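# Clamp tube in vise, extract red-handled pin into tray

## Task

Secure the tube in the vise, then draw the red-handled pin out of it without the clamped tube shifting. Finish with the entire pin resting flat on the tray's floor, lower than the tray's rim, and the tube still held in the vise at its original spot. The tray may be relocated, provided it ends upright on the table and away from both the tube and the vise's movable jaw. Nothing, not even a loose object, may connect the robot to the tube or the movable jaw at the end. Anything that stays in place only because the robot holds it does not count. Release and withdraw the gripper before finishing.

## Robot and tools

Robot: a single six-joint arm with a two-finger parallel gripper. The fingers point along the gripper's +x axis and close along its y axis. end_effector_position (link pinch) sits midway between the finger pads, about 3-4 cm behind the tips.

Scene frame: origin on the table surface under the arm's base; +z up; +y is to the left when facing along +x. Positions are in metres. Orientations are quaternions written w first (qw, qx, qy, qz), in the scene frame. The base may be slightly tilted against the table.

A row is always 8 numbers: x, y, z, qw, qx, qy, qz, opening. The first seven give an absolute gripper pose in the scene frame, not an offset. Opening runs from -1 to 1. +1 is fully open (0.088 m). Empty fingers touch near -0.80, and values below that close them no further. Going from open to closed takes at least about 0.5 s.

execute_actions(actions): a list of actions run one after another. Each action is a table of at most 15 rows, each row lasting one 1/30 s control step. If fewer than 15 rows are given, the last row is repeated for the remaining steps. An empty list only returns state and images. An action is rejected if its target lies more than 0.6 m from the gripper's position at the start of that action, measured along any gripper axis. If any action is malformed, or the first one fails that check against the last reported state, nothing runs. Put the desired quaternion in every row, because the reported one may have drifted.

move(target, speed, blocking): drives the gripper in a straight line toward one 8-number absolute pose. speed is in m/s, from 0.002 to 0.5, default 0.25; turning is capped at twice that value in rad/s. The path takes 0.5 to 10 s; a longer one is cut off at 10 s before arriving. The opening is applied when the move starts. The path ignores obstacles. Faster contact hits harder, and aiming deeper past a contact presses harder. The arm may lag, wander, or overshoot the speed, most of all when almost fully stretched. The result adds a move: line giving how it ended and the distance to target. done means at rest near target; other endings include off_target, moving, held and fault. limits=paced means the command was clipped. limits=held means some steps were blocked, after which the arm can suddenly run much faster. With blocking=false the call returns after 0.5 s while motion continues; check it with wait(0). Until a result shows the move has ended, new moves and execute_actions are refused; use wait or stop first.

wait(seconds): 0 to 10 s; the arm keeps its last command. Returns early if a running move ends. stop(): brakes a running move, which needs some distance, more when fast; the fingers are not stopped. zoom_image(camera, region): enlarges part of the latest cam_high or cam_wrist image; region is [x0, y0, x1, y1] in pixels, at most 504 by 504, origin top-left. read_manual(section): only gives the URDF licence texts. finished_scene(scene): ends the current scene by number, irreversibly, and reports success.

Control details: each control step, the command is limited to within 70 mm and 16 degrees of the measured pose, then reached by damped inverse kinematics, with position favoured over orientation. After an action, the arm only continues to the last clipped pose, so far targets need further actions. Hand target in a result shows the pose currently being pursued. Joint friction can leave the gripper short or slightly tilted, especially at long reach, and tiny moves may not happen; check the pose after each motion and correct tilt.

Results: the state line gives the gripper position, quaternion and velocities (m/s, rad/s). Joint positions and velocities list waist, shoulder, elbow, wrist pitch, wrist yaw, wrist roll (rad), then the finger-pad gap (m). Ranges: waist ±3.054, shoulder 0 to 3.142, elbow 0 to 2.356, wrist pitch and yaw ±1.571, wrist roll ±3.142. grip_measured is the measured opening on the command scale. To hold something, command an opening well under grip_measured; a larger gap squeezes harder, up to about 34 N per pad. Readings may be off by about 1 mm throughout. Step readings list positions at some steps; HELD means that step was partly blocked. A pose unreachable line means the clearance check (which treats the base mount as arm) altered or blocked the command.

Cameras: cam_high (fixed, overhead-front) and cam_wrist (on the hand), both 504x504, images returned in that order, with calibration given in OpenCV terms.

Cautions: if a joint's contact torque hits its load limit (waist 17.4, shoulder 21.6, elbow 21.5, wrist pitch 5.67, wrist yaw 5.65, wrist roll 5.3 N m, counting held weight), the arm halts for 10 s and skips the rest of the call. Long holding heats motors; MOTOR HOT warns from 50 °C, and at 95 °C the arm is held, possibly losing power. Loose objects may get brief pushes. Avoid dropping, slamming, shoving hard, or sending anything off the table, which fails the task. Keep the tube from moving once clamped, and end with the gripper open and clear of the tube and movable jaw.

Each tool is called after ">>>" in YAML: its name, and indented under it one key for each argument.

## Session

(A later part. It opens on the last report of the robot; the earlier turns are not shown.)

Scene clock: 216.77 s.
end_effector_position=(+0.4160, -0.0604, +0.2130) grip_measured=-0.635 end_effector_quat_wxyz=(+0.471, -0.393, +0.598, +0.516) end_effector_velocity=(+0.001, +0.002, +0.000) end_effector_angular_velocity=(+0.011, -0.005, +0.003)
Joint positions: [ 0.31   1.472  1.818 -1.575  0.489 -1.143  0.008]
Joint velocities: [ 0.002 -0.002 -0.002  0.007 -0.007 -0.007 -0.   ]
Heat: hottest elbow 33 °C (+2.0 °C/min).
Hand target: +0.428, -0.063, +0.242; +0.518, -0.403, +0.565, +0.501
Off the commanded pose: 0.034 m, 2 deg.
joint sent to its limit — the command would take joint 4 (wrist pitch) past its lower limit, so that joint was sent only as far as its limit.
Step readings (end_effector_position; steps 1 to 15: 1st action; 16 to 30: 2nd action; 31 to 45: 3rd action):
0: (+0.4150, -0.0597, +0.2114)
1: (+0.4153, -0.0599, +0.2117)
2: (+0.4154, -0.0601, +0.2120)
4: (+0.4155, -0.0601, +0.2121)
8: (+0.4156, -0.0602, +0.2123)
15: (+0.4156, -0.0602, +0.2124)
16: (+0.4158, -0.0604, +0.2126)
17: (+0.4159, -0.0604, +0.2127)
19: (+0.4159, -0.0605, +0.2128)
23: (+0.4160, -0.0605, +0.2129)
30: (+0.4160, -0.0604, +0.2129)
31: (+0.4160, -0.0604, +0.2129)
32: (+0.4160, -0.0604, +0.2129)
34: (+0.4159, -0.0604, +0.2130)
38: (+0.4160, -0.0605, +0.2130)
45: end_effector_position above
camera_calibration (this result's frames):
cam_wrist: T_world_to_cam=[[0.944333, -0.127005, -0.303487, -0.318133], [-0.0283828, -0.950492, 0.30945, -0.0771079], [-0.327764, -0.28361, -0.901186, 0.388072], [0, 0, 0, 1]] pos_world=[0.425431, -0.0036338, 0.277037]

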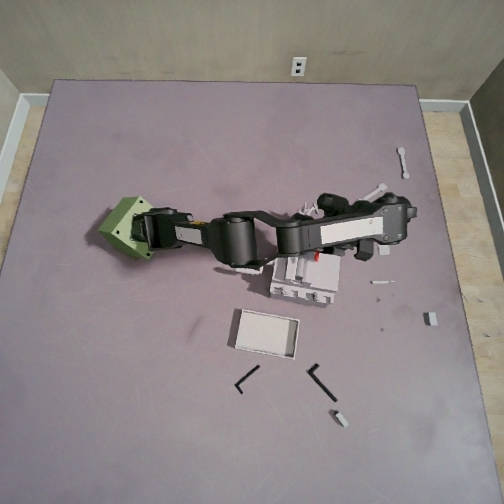

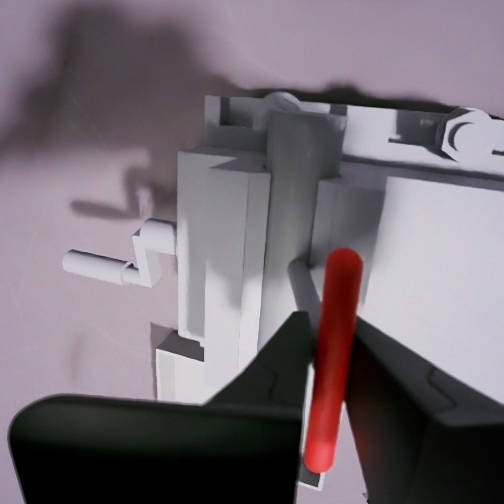

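>>> execute_actions:
  actions:
    - [[0.416,-0.061,0.214,0.487,-0.39,0.589,0.513,-1]]
    - [[0.416,-0.061,0.212,0.487,-0.39,0.589,0.513,-0.2]]

>>> move:
  target: [0.413,-0.068,0.214,0.6,-0.324,0.474,0.556,-0.2]
  speed: 0.1

Scene clock: 227.77 s.
end_effector_position=(+0.4175, -0.0596, +0.2101) grip_measured=-0.206 end_effector_quat_wxyz=(+0.485, -0.390, +0.591, +0.513) end_effector_velocity=(-0.005, -0.002, -0.001) end_effector_angular_velocity=(-0.013, +0.022, +0.007)
Joint positions: [ 0.297  1.452  1.788 -1.527  0.47  -1.161  0.029]
Joint velocities: [-0.002  0.002 -0.002 -0.022  0.007  0.007  0.003]
Heat: hottest shoulder 39 °C (+8.0 °C/min).
Hand target: +0.416, -0.061, +0.212; +0.487, -0.390, +0.589, +0.513
Off the commanded pose: 0.003 m, 0 deg.
Step readings (end_effector_position; steps 1 to 15: 1st action; 16 to 30: 2nd action):
0: (+0.4165, -0.0600, +0.2138)
1: (+0.4155, -0.0593, +0.2121)
2: (+0.4150, -0.0591, +0.2110)
4: (+0.4146, -0.0592, +0.2106)
8: (+0.4142, -0.0595, +0.2104)
15: (+0.4140, -0.0597, +0.2102)
16: (+0.4140, -0.0595, +0.2101)
17: (+0.4140, -0.0595, +0.2100)
19: (+0.4173, -0.0591, +0.2091)
23: (+0.4175, -0.0596, +0.2099)
30: end_effector_position above
camera_calibration (this result's frames):
cam_wrist: T_world_to_cam=[[0.948969, -0.13635, -0.284372, -0.326812], [-0.0500868, -0.955423, 0.290961, -0.0627739], [-0.311368, -0.261869, -0.913496, 0.383209], [0, 0, 0, 1]] pos_world=[0.426309, -0.00418582, 0.275388]

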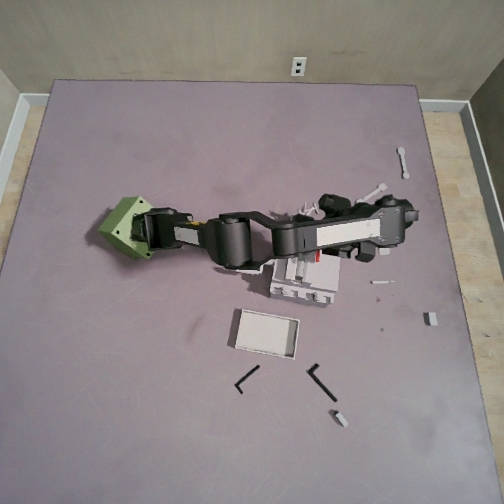

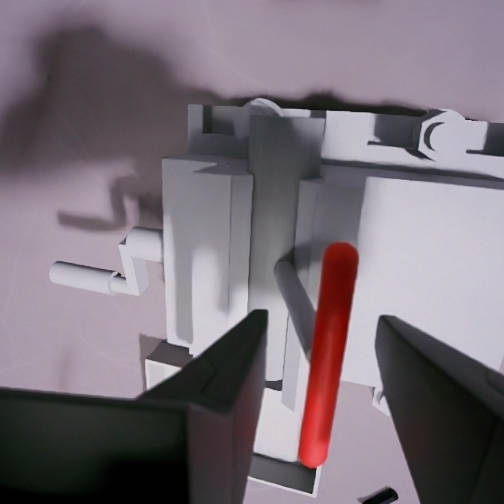

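Scene clock: 229.90 s.
end_effector_position=(+0.4151, -0.0668, +0.2127) grip_measured=-0.200 end_effector_quat_wxyz=(+0.599, -0.323, +0.476, +0.557) end_effector_velocity=(-0.004, +0.002, +0.000) end_effector_angular_velocity=(+0.019, +0.010, +0.004)
Joint positions: [ 0.05   1.276  1.625 -1.305  0.031 -1.451  0.029]
Joint velocities: [-0.007 -0.007 -0.012 -0.007 -0.022 -0.007 -0.   ]
Heat: hottest shoulder 39 °C (+8.0 °C/min).
Hand target: +0.413, -0.068, +0.214; +0.600, -0.324, +0.475, +0.557
Off the commanded pose: 0.003 m, 0 deg.
move: done
camera_calibration (this result's frames):
cam_wrist: T_world_to_cam=[[0.97496, -0.120119, -0.187146, -0.355152], [-0.130072, -0.990623, -0.0417939, 0.0311139], [-0.180371, 0.0650898, -0.981443, 0.364921], [0, 0, 0, 1]] pos_world=[0.416127, -0.0355911, 0.292985]

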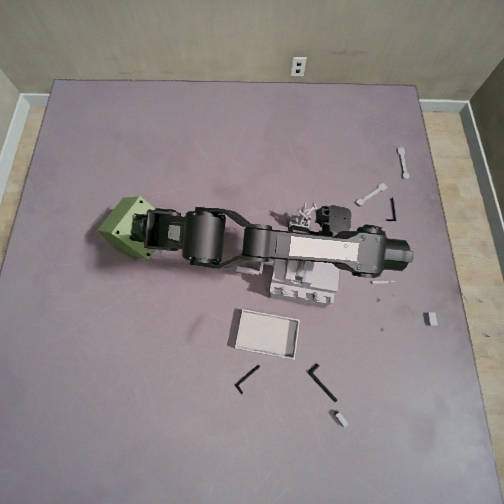

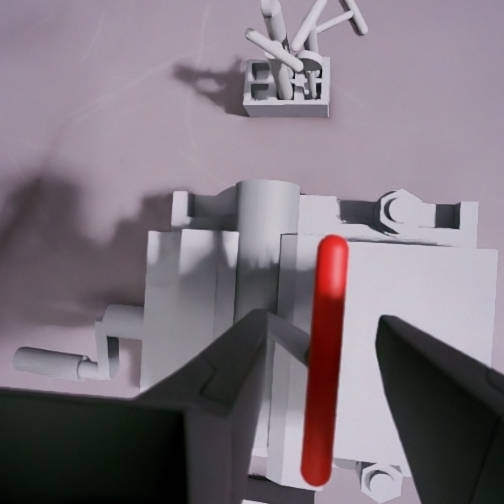

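>>> execute_actions:
  actions:
    - [[0.413,-0.068,0.214,0.6,-0.324,0.474,0.556,-1]]
    - [[0.415,-0.068,0.220,0.6,-0.324,0.474,0.556,-1]]
    - [[0.418,-0.068,0.227,0.6,-0.324,0.474,0.556,-1]]
    - [[0.421,-0.069,0.233,0.6,-0.324,0.474,0.556,-1]]
    - [[0.423,-0.069,0.238,0.6,-0.324,0.474,0.556,-1]]
    - [[0.425,-0.069,0.243,0.6,-0.324,0.474,0.556,-1]]

Scene clock: 237.67 s.
end_effector_position=(+0.4163, -0.0664, +0.2191) grip_measured=-0.628 end_effector_quat_wxyz=(+0.575, -0.313, +0.499, +0.568) end_effector_velocity=(-0.005, +0.002, +0.002) end_effector_angular_velocity=(+0.023, +0.018, +0.011)
Joint positions: [ 0.082  1.338  1.73  -1.417  0.071 -1.408  0.008]
Joint velocities: [-0.002 -0.002 -0.002 -0.022 -0.022 -0.007 -0.   ]
Heat: hottest shoulder 40 °C (+9.1 °C/min).
Hand target: +0.424, -0.069, +0.243; +0.600, -0.324, +0.474, +0.557
Off the commanded pose: 0.026 m, 4 deg.
Step readings (end_effector_position; steps 1 to 15: 1st action; 16 to 30: 2nd action; 31 to 45: 3rd action; 46 to 60: 4th action; 61 to 75: 5th action; 76 to 90: 6th action):
0: (+0.4149, -0.0667, +0.2128)
1: (+0.4149, -0.0667, +0.2128)
2: (+0.4149, -0.0667, +0.2128)
4: (+0.4143, -0.0664, +0.2130)
8: (+0.4140, -0.0662, +0.2131)
15: (+0.4139, -0.0662, +0.2132)
16: (+0.4138, -0.0663, +0.2132)
17: (+0.4139, -0.0664, +0.2136)
19: (+0.4139, -0.0664, +0.2142)
23: (+0.4137, -0.0664, +0.2146)
30: (+0.4136, -0.0664, +0.2148)
31: (+0.4137, -0.0666, +0.2159)
32: (+0.4137, -0.0666, +0.2161)
34: (+0.4141, -0.0663, +0.2162)
38: (+0.4142, -0.0663, +0.2165)
45: (+0.4142, -0.0662, +0.2165)
46: (+0.4144, -0.0664, +0.2171)
47: (+0.4145, -0.0663, +0.2172)
49: (+0.4148, -0.0664, +0.2173)
53: (+0.4151, -0.0663, +0.2174)
60: (+0.4151, -0.0664, +0.2174)
61: (+0.4153, -0.0665, +0.2180)
62: (+0.4154, -0.0665, +0.2181)
64: (+0.4155, -0.0664, +0.2180)
68: (+0.4157, -0.0663, +0.2182)
75: (+0.4157, -0.0664, +0.2183)
76: (+0.4158, -0.0664, +0.2187)
77: (+0.4159, -0.0665, +0.2188)
79: (+0.4161, -0.0664, +0.2189)
83: (+0.4163, -0.0663, +0.2190)
90: end_effector_position above
camera_calibration (this result's frames):
cam_wrist: T_world_to_cam=[[0.961432, -0.110048, -0.252067, -0.334559], [-0.117735, -0.992923, -0.0155699, 0.020945], [-0.24857, 0.0446465, -0.967584, 0.395301], [0, 0, 0, 1]] pos_world=[0.422381, -0.0336696, 0.298482]

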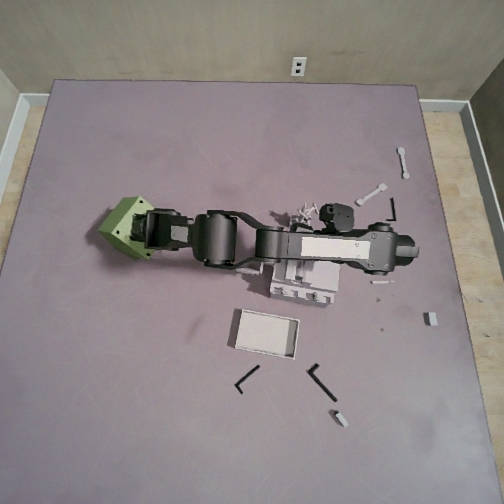

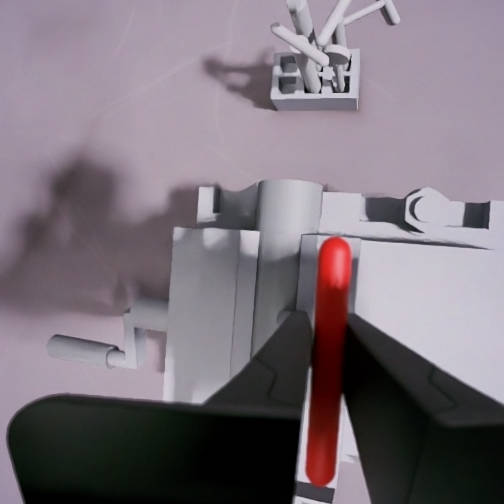

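>>> move:
  target: [0.425,-0.069,0.249,0.6,-0.324,0.474,0.556,-1]
  speed: 0.01

Scene clock: 256.87 s.
end_effector_position=(+0.4159, -0.0669, +0.2215) grip_measured=-0.638 end_effector_quat_wxyz=(+0.570, -0.313, +0.503, +0.568) end_effector_velocity=(-0.002, -0.004, +0.001) end_effector_angular_velocity=(-0.013, +0.007, -0.010)
Joint positions: [ 0.092  1.345  1.748 -1.438  0.085 -1.397  0.008]
Joint velocities: [-0.007 -0.007 -0.002 -0.007  0.007  0.007 -0.   ]
Heat: hottest shoulder 45 °C (+14.0 °C/min).
Hand target: +0.424, -0.069, +0.248; +0.601, -0.324, +0.474, +0.557
Off the commanded pose: 0.029 m, 5 deg.
move: off_target
camera_calibration (this result's frames):
cam_wrist: T_world_to_cam=[[0.959367, -0.109536, -0.260033, -0.331029], [-0.114958, -0.993354, -0.00568715, 0.0170684], [-0.257682, 0.0353489, -0.965583, 0.40033], [0, 0, 0, 1]] pos_world=[0.422698, -0.0334558, 0.30057]

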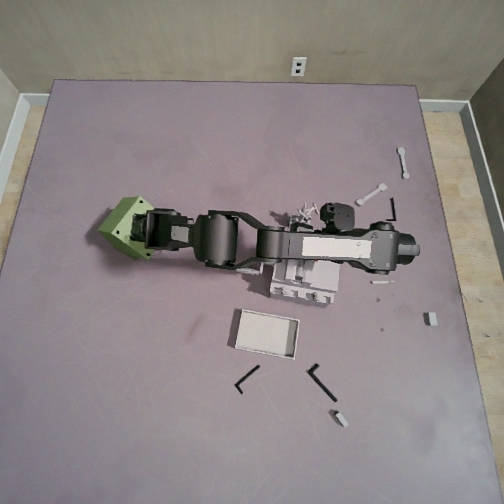

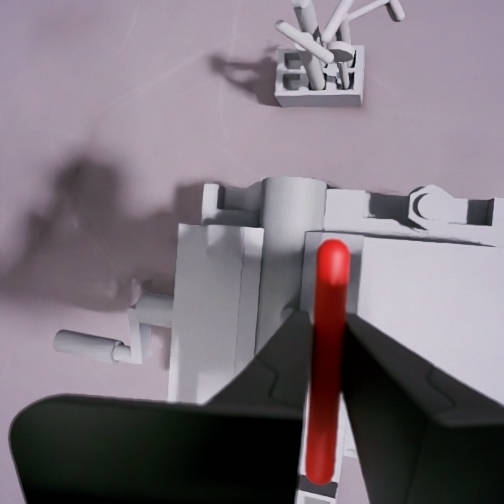

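>>> move:
  target: [0.429,-0.069,0.255,0.6,-0.324,0.474,0.556,-1]
  speed: 0.01

>>> wait:
  seconds: 2

Scene clock: 265.77 s.
end_effector_position=(+0.4180, -0.0676, +0.2281) grip_measured=-0.642 end_effector_quat_wxyz=(+0.567, -0.313, +0.506, +0.569) end_effector_velocity=(-0.001, +0.001, +0.002) end_effector_angular_velocity=(+0.010, -0.001, +0.008)
Joint positions: [ 0.105  1.36   1.794 -1.479  0.095 -1.383  0.008]
Joint velocities: [ 0.002 -0.002  0.002 -0.007 -0.007 -0.007 -0.   ]
Heat: hottest shoulder 47 °C (+16.1 °C/min).
Hand target: +0.428, -0.070, +0.255; +0.600, -0.324, +0.474, +0.557
Off the commanded pose: 0.029 m, 6 deg.
move: off_target
camera_calibration (this result's frames):
cam_wrist: T_world_to_cam=[[0.957445, -0.108184, -0.267574, -0.328729], [-0.112629, -0.993636, -0.00126975, 0.0145907], [-0.265734, 0.0313522, -0.963536, 0.409881], [0, 0, 0, 1]] pos_world=[0.425303, -0.0339162, 0.306994]

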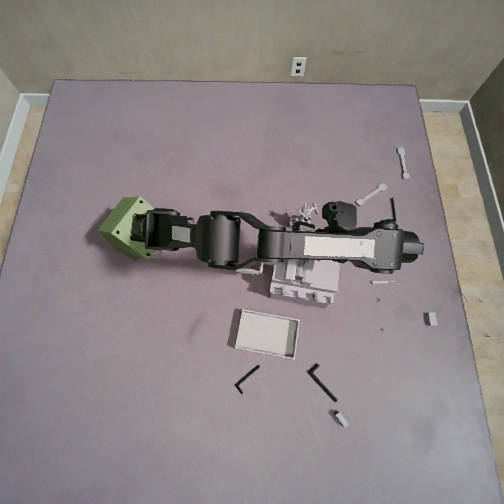

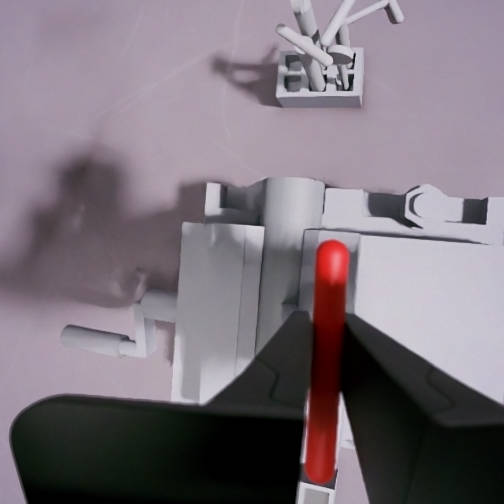

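Scene clock: 267.77 s.
end_effector_position=(+0.4182, -0.0678, +0.2288) grip_measured=-0.642 end_effector_quat_wxyz=(+0.567, -0.313, +0.506, +0.569) end_effector_velocity=(-0.002, +0.000, +0.001) end_effector_angular_velocity=(+0.005, +0.010, -0.007)
Joint positions: [ 0.106  1.361  1.797 -1.481  0.096 -1.383  0.008]
Joint velocities: [-0.002 -0.002 -0.002 -0.007 -0.007  0.007 -0.   ]
Heat: hottest shoulder 48 °C (+17.1 °C/min).
Hand target: +0.428, -0.070, +0.255; +0.600, -0.324, +0.474, +0.557
Off the commanded pose: 0.028 m, 6 deg.
wait: 2.00 s; at rest by 0.17 s
camera_calibration (this result's frames):
cam_wrist: T_world_to_cam=[[0.957733, -0.107905, -0.266654, -0.32914], [-0.112356, -0.993667, -0.00144525, 0.0143818], [-0.264809, 0.0313443, -0.963791, 0.410295], [0, 0, 0, 1]] pos_world=[0.425494, -0.0340855, 0.307693]

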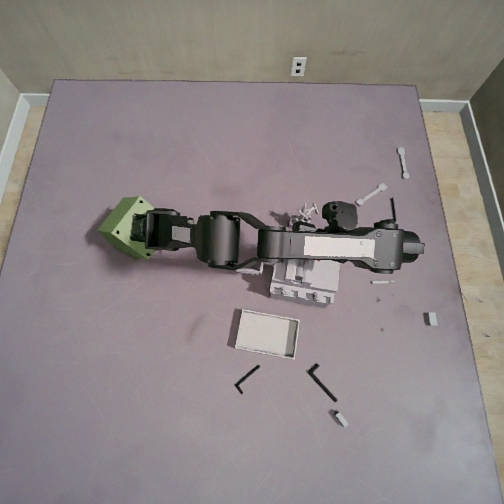

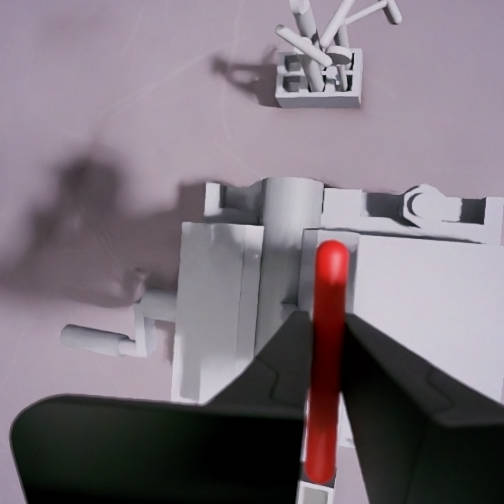

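>>> move:
  target: [0.431,-0.07,0.261,0.6,-0.324,0.474,0.556,-1]
  speed: 0.01

Scene clock: 275.87 s.
end_effector_position=(+0.4209, -0.0685, +0.2408) grip_measured=-0.644 end_effector_quat_wxyz=(+0.569, -0.314, +0.502, +0.571) end_effector_velocity=(-0.003, +0.002, +0.006) end_effector_angular_velocity=(+0.025, +0.004, +0.008)
Joint positions: [ 0.125  1.367  1.852 -1.525  0.099 -1.374  0.007]
Joint velocities: [ 0.002 -0.007  0.007 -0.022 -0.022 -0.007 -0.   ]
Heat: hottest shoulder 49 °C (+17.0 °C/min).
Hand target: +0.430, -0.070, +0.261; +0.601, -0.324, +0.474, +0.557
Off the commanded pose: 0.023 m, 5 deg.
move: off_target
camera_calibration (this result's frames):
cam_wrist: T_world_to_cam=[[0.959954, -0.103414, -0.260374, -0.33067], [-0.1095, -0.993947, -0.00893737, 0.0145542], [-0.257874, 0.0370905, -0.965466, 0.420434], [0, 0, 0, 1]] pos_world=[0.427441, -0.035324, 0.319947]

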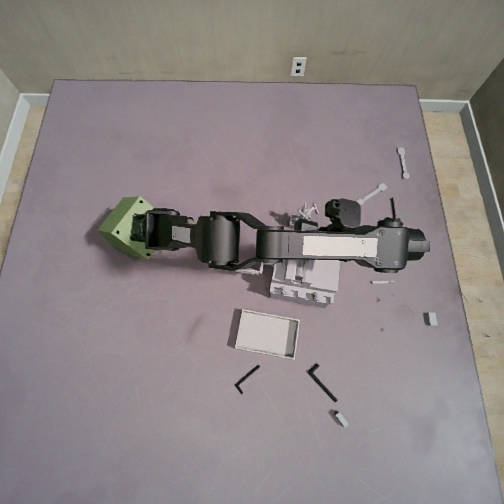

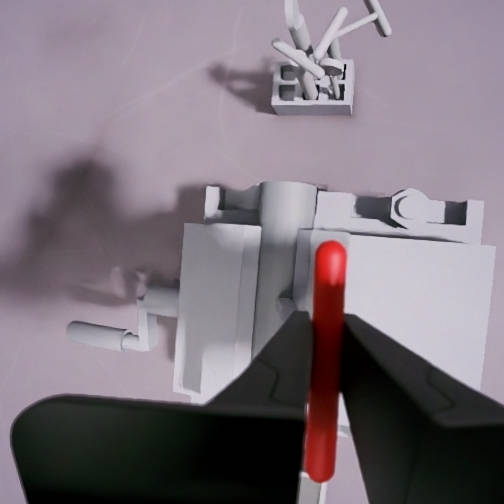

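It's coming.

>>> move:
  target: [0.433,-0.07,0.268,0.6,-0.324,0.474,0.556,-1]
  speed: 0.01

>>> move:
  target: [0.433,-0.075,0.29,0.6,-0.324,0.474,0.556,-1]
  speed: 0.015

Scene clock: 281.50 s.
end_effector_position=(+0.4313, -0.0710, +0.2681) grip_measured=-0.648 end_effector_quat_wxyz=(+0.601, -0.324, +0.474, +0.556) end_effector_velocity=(-0.001, -0.002, +0.001) end_effector_angular_velocity=(-0.007, -0.005, +0.020)
Joint positions: [ 0.161  1.341  1.926 -1.54   0.095 -1.361  0.007]
Joint velocities: [-0.002 -0.002  0.002 -0.007  0.007 -0.022 -0.   ]
Heat: hottest shoulder 48 °C (+12.1 °C/min).
Hand target: +0.433, -0.070, +0.268; +0.600, -0.324, +0.474, +0.556
Off the commanded pose: 0.002 m, 0 deg.
move: done
camera_calibration (this result's frames):
cam_wrist: T_world_to_cam=[[0.975717, -0.122019, -0.181903, -0.36304], [-0.13176, -0.990374, -0.0424189, 0.0323755], [-0.174976, 0.0653564, -0.982401, 0.420393], [0, 0, 0, 1]] pos_world=[0.432048, -0.0397094, 0.34833]

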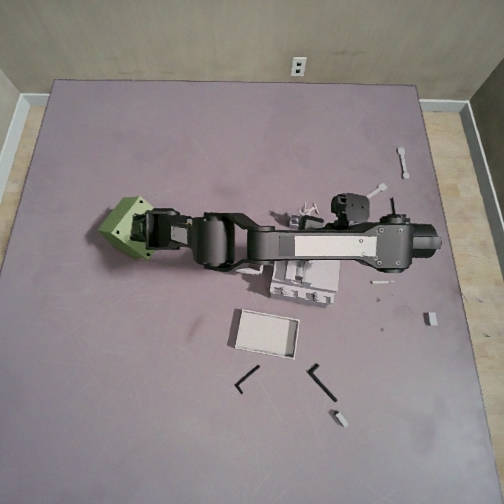

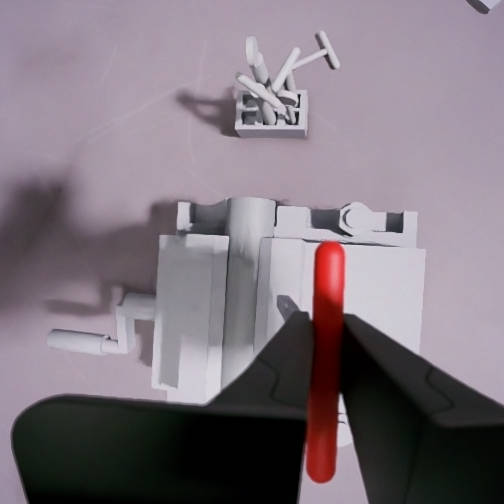

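Scene clock: 283.23 s.
end_effector_position=(+0.4326, -0.0726, +0.2834) grip_measured=-0.648 end_effector_quat_wxyz=(+0.609, -0.330, +0.468, +0.550) end_effector_velocity=(+0.001, +0.001, +0.001) end_effector_angular_velocity=(+0.009, -0.010, +0.005)
Joint positions: [ 0.194  1.333  1.972 -1.571  0.114 -1.339  0.007]
Joint velocities: [ 0.002 -0.002 -0.002  0.007 -0.007 -0.007 -0.   ]
Heat: hottest shoulder 48 °C (+11.1 °C/min).
Hand target: +0.433, -0.075, +0.290; +0.616, -0.332, +0.463, +0.544
Off the commanded pose: 0.007 m, 2 deg.
joint sent to its limit — the command would take joint 4 (wrist pitch) past its lower limit, so that joint was sent only as far as its limit.
move: done
camera_calibration (this result's frames):
cam_wrist: T_world_to_cam=[[0.979128, -0.1295, -0.156646, -0.370874], [-0.138344, -0.989273, -0.0468932, 0.0357424], [-0.148893, 0.0675855, -0.986541, 0.425765], [0, 0, 0, 1]] pos_world=[0.431471, -0.0414448, 0.363615]

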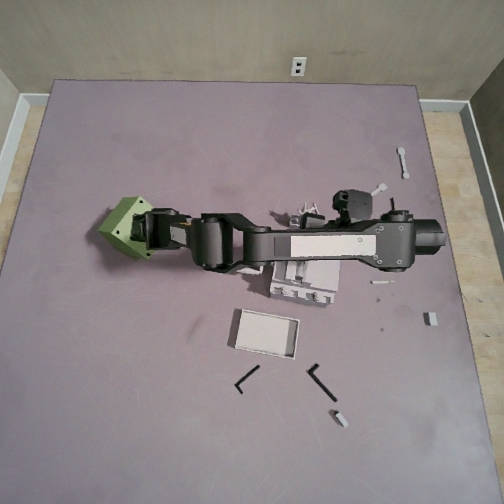

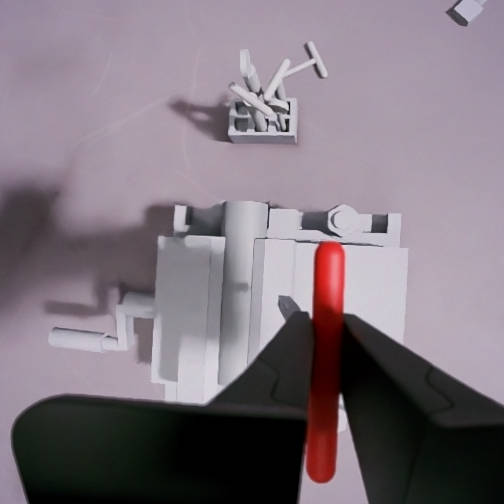

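>>> move:
  target: [0.36,-0.225,0.27,0.628,-0.369,0.44,0.527,-1]
  speed: 0.1

>>> move:
  target: [0.265,-0.228,0.135,0.725,-0.6,0.176,0.292,-1]
  speed: 0.08

Scene clock: 289.73 s.
end_effector_position=(+0.3613, -0.2250, +0.2705) grip_measured=-0.652 end_effector_quat_wxyz=(+0.626, -0.404, +0.452, +0.490) end_effector_velocity=(-0.000, +0.001, +0.001) end_effector_angular_velocity=(+0.013, -0.023, +0.011)
Joint positions: [-0.996  1.204  1.807 -1.57  -0.592 -2.31   0.007]
Joint velocities: [-0.022 -0.002 -0.007 -0.007 -0.037 -0.037 -0.   ]
Heat: hottest shoulder 47 °C (+8.0 °C/min).
Hand target: +0.359, -0.224, +0.270; +0.627, -0.402, +0.452, +0.491
Off the commanded pose: 0.001 m, 6 deg.
joint sent to its limit — the command would take joint 4 (wrist pitch) past its lower limit, so that joint was sent only as far as its limit.
move: off_target
camera_calibration (this result's frames):
cam_wrist: T_world_to_cam=[[0.988723, -0.1491, 0.0139768, -0.376802], [-0.149598, -0.987635, 0.0468681, -0.146432], [0.00681598, -0.0484305, -0.998803, 0.333709], [0, 0, 0, 1]] pos_world=[0.348373, -0.184641, 0.345439]

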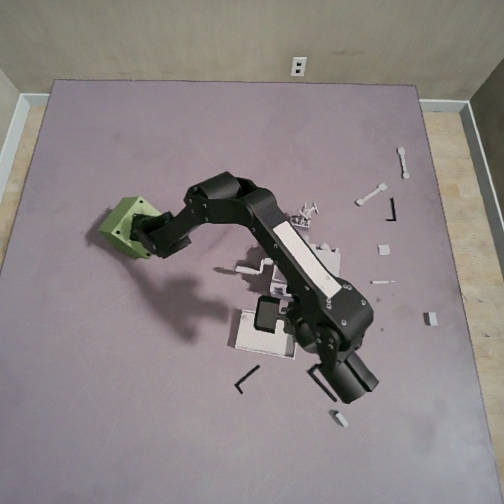

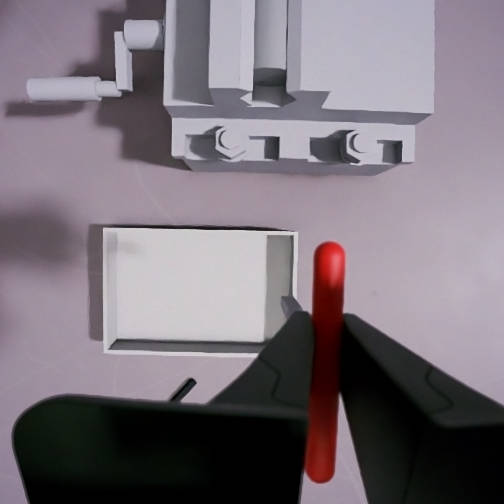

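Scene clock: 295.40 s.
end_effector_position=(+0.2677, -0.2287, +0.1377) grip_measured=-0.653 end_effector_quat_wxyz=(+0.720, -0.603, +0.173, +0.297) end_effector_velocity=(-0.001, +0.002, +0.001) end_effector_angular_velocity=(-0.000, -0.033, -0.016)
Joint positions: [-1.362  1.124  0.474  0.522 -1.45  -1.965  0.007]
Joint velocities: [-0.002  0.037 -0.095  0.432 -0.007  0.3   -0.   ]
Heat: hottest shoulder 45 °C (+6.1 °C/min).
Hand target: +0.265, -0.228, +0.135; +0.724, -0.598, +0.176, +0.294
Off the commanded pose: 0.004 m, 1 deg.
move: done
camera_calibration (this result's frames):
cam_wrist: T_world_to_cam=[[0.676884, -0.0530099, 0.734178, -0.276677], [-0.101679, -0.994575, 0.0219324, -0.1688], [0.729033, -0.089496, -0.678602, -0.0452387], [0, 0, 0, 1]] pos_world=[0.203096, -0.1866, 0.176134]

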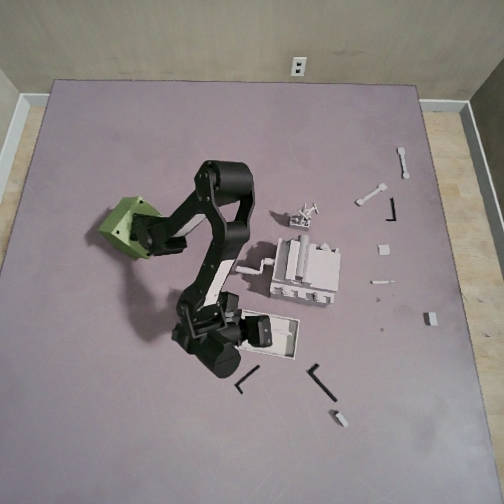

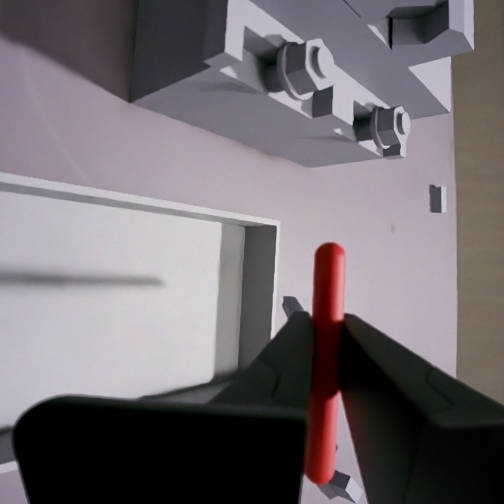

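>>> move:
  target: [0.262,-0.221,0.103,0.725,-0.6,0.176,0.292,-1]
  speed: 0.015

Scene clock: 305.50 s.
end_effector_position=(+0.2634, -0.2230, +0.1058) grip_measured=-0.653 end_effector_quat_wxyz=(+0.720, -0.605, +0.175, +0.292) end_effector_velocity=(-0.001, +0.000, -0.001) end_effector_angular_velocity=(+0.014, -0.000, -0.006)
Joint positions: [-1.287  1.275  0.4    0.843 -1.369 -1.868  0.007]
Joint velocities: [-0.002  0.012 -0.002  0.022 -0.007  0.022 -0.   ]
Heat: hottest shoulder 42 °C (-1.0 °C/min).
Hand target: +0.262, -0.221, +0.103; +0.724, -0.599, +0.176, +0.292
Off the commanded pose: 0.004 m, 1 deg.
move: done
camera_calibration (this result's frames):
cam_wrist: T_world_to_cam=[[0.672203, -0.0553192, 0.738297, -0.249766], [-0.110408, -0.993544, 0.0260802, -0.160772], [0.732088, -0.0990454, -0.673971, -0.0666636], [0, 0, 0, 1]] pos_world=[0.198946, -0.180154, 0.143665]

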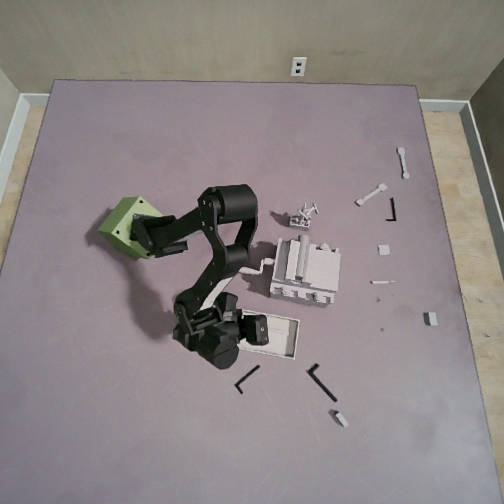

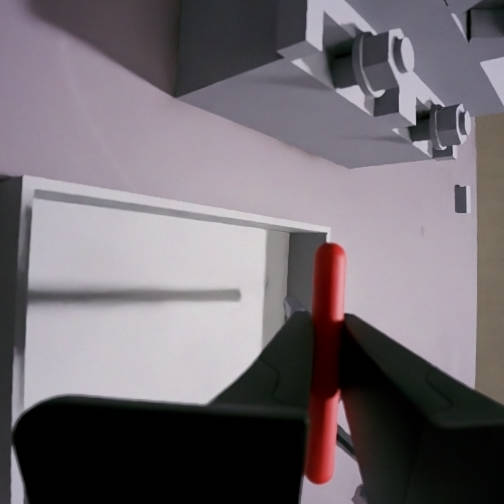

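>>> move:
  target: [0.268,-0.222,0.086,0.725,-0.6,0.176,0.292,-1]
  speed: 0.01

>>> execute_actions:
  actions:
    - [[0.268,-0.222,0.084,0.725,-0.6,0.176,0.292,-0.5]]
    - [[0.268,-0.222,0.084,0.725,-0.6,0.176,0.292,-0.2]]
    - [[0.268,-0.222,0.084,0.725,-0.6,0.176,0.292,0.2]]
    - [[0.268,-0.222,0.084,0.725,-0.6,0.176,0.292,0.6]]
    - [[0.268,-0.222,0.084,0.725,-0.6,0.176,0.292,1]]

Scene clock: 315.27 s.
end_effector_position=(+0.2677, -0.2216, +0.0887) grip_measured=-0.654 end_effector_quat_wxyz=(+0.721, -0.603, +0.174, +0.292) end_effector_velocity=(-0.001, +0.001, +0.000) end_effector_angular_velocity=(+0.007, -0.001, +0.000)
Joint positions: [-1.231  1.357  0.404  0.928 -1.315 -1.858  0.007]
Joint velocities: [-0.002  0.002 -0.002  0.007 -0.007  0.007 -0.   ]
Heat: hottest shoulder 39 °C (-6.1 °C/min).
Hand target: +0.268, -0.222, +0.086; +0.724, -0.600, +0.176, +0.292
Off the commanded pose: 0.003 m, 1 deg.
move: done
camera_calibration (this result's frames):
cam_wrist: T_world_to_cam=[[0.672362, -0.0591905, 0.737852, -0.240837], [-0.111454, -0.993529, 0.0218608, -0.157866], [0.731784, -0.096935, -0.674608, -0.0806201], [0, 0, 0, 1]] pos_world=[0.203331, -0.178914, 0.126766]

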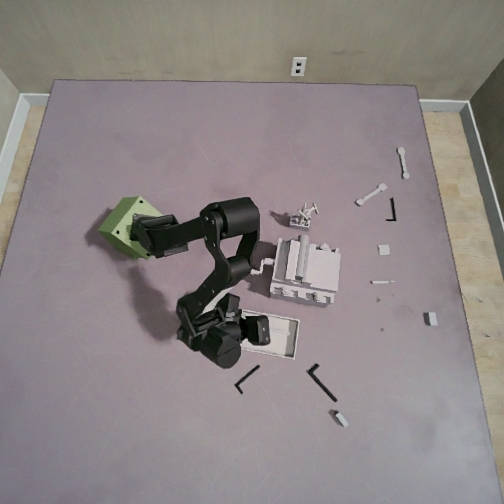

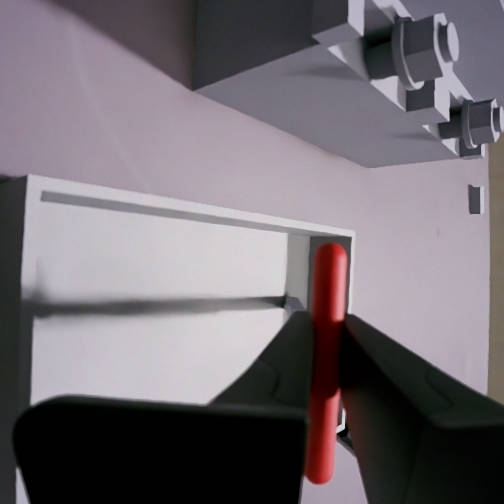

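Scene clock: 317.77 s.
end_effector_position=(+0.2677, -0.2219, +0.0858) grip_measured=+0.986 end_effector_quat_wxyz=(+0.722, -0.602, +0.176, +0.291) end_effector_velocity=(-0.003, +0.003, -0.001) end_effector_angular_velocity=(+0.018, +0.008, -0.005)
Joint positions: [-1.225  1.372  0.405  0.94  -1.307 -1.855  0.087]
Joint velocities: [-0.002 -0.002 -0.007 -0.022 -0.007 -0.007  0.001]
Heat: hottest shoulder 39 °C (-7.0 °C/min).
Hand target: +0.268, -0.222, +0.084; +0.724, -0.599, +0.176, +0.292
Off the commanded pose: 0.002 m, 0 deg.
Step readings (end_effector_position; steps 1 to 15: 1st action; 16 to 30: 2nd action; 31 to 45: 3rd action; 46 to 60: 4th action; 61 to 75: 5th action):
0: (+0.2677, -0.2216, +0.0887)
1: (+0.2678, -0.2216, +0.0885)
2: (+0.2679, -0.2216, +0.0883)
4: (+0.2678, -0.2220, +0.0871)
8: (+0.2675, -0.2217, +0.0859)
15: (+0.2676, -0.2217, +0.0859)
16: (+0.2676, -0.2217, +0.0860)
17: (+0.2676, -0.2218, +0.0859)
19: (+0.2677, -0.2218, +0.0859)
23: (+0.2677, -0.2218, +0.0859)
30: (+0.2677, -0.2218, +0.0859)
31: (+0.2677, -0.2218, +0.0859)
32: (+0.2677, -0.2218, +0.0859)
34: (+0.2677, -0.2218, +0.0858)
38: (+0.2677, -0.2217, +0.0858)
45: (+0.2677, -0.2217, +0.0858)
46: (+0.2677, -0.2217, +0.0858)
47: (+0.2677, -0.2218, +0.0858)
49: (+0.2677, -0.2218, +0.0858)
53: (+0.2677, -0.2218, +0.0858)
60: (+0.2677, -0.2218, +0.0858)
61: (+0.2677, -0.2218, +0.0858)
62: (+0.2677, -0.2218, +0.0858)
64: (+0.2677, -0.2218, +0.0858)
68: (+0.2677, -0.2218, +0.0858)
75: end_effector_position above
camera_calibration (this result's frames):
cam_wrist: T_world_to_cam=[[0.673602, -0.0623291, 0.736461, -0.239623], [-0.11478, -0.99317, 0.0209283, -0.156979], [0.730127, -0.0986287, -0.676156, -0.0823875], [0, 0, 0, 1]] pos_world=[0.203546, -0.178968, 0.124052]

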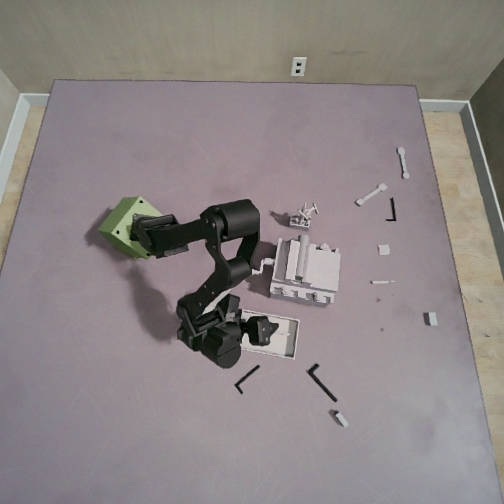

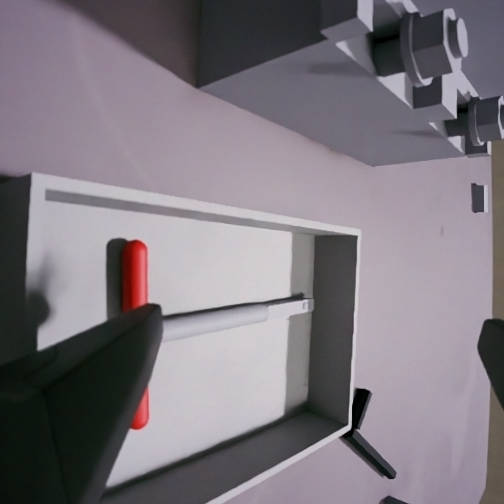

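>>> move:
  target: [0.275,-0.25,0.15,0.682,-0.472,0.341,0.443,1]
  speed: 0.1

Scene clock: 323.33 s.
end_effector_position=(+0.2762, -0.2470, +0.1517) grip_measured=+0.989 end_effector_quat_wxyz=(+0.681, -0.475, +0.339, +0.442) end_effector_velocity=(-0.004, +0.001, +0.000) end_effector_angular_velocity=(+0.013, +0.017, -0.004)
Joint positions: [-1.301  1.201  1.093 -0.999 -1.019 -2.708  0.087]
Joint velocities: [-0.007  0.007  0.007 -0.037  0.007 -0.022 -0.   ]
Heat: hottest shoulder 38 °C (-9.1 °C/min).
Hand target: +0.275, -0.250, +0.150; +0.681, -0.472, +0.341, +0.443
Off the commanded pose: 0.004 m, 0 deg.
move: done
camera_calibration (this result's frames):
cam_wrist: T_world_to_cam=[[0.945762, -0.112375, 0.304806, -0.317464], [-0.112911, -0.993477, -0.0159286, -0.177328], [0.304608, -0.0193512, -0.952281, 0.132484], [0, 0, 0, 1]] pos_world=[0.239867, -0.209282, 0.220102]

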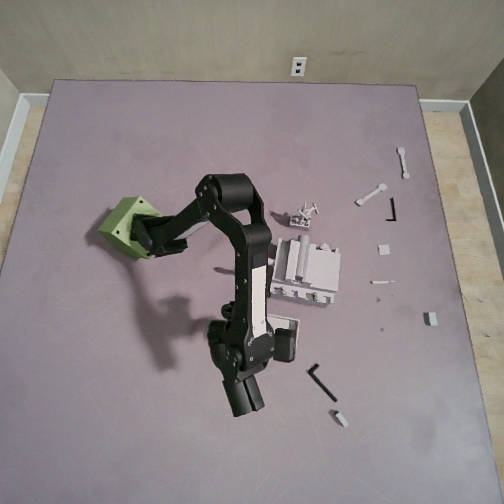

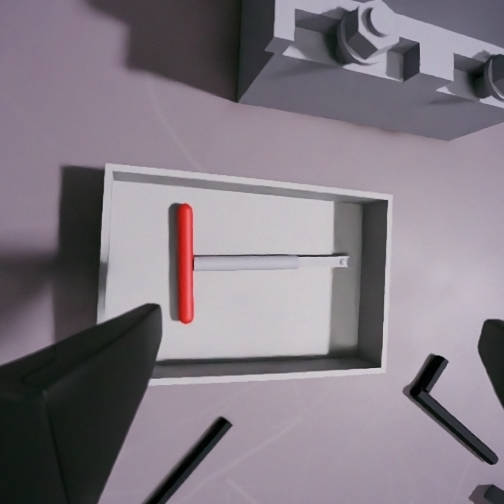

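>>> finished_scene:
  scene: 2

The scene is finished: the task was done.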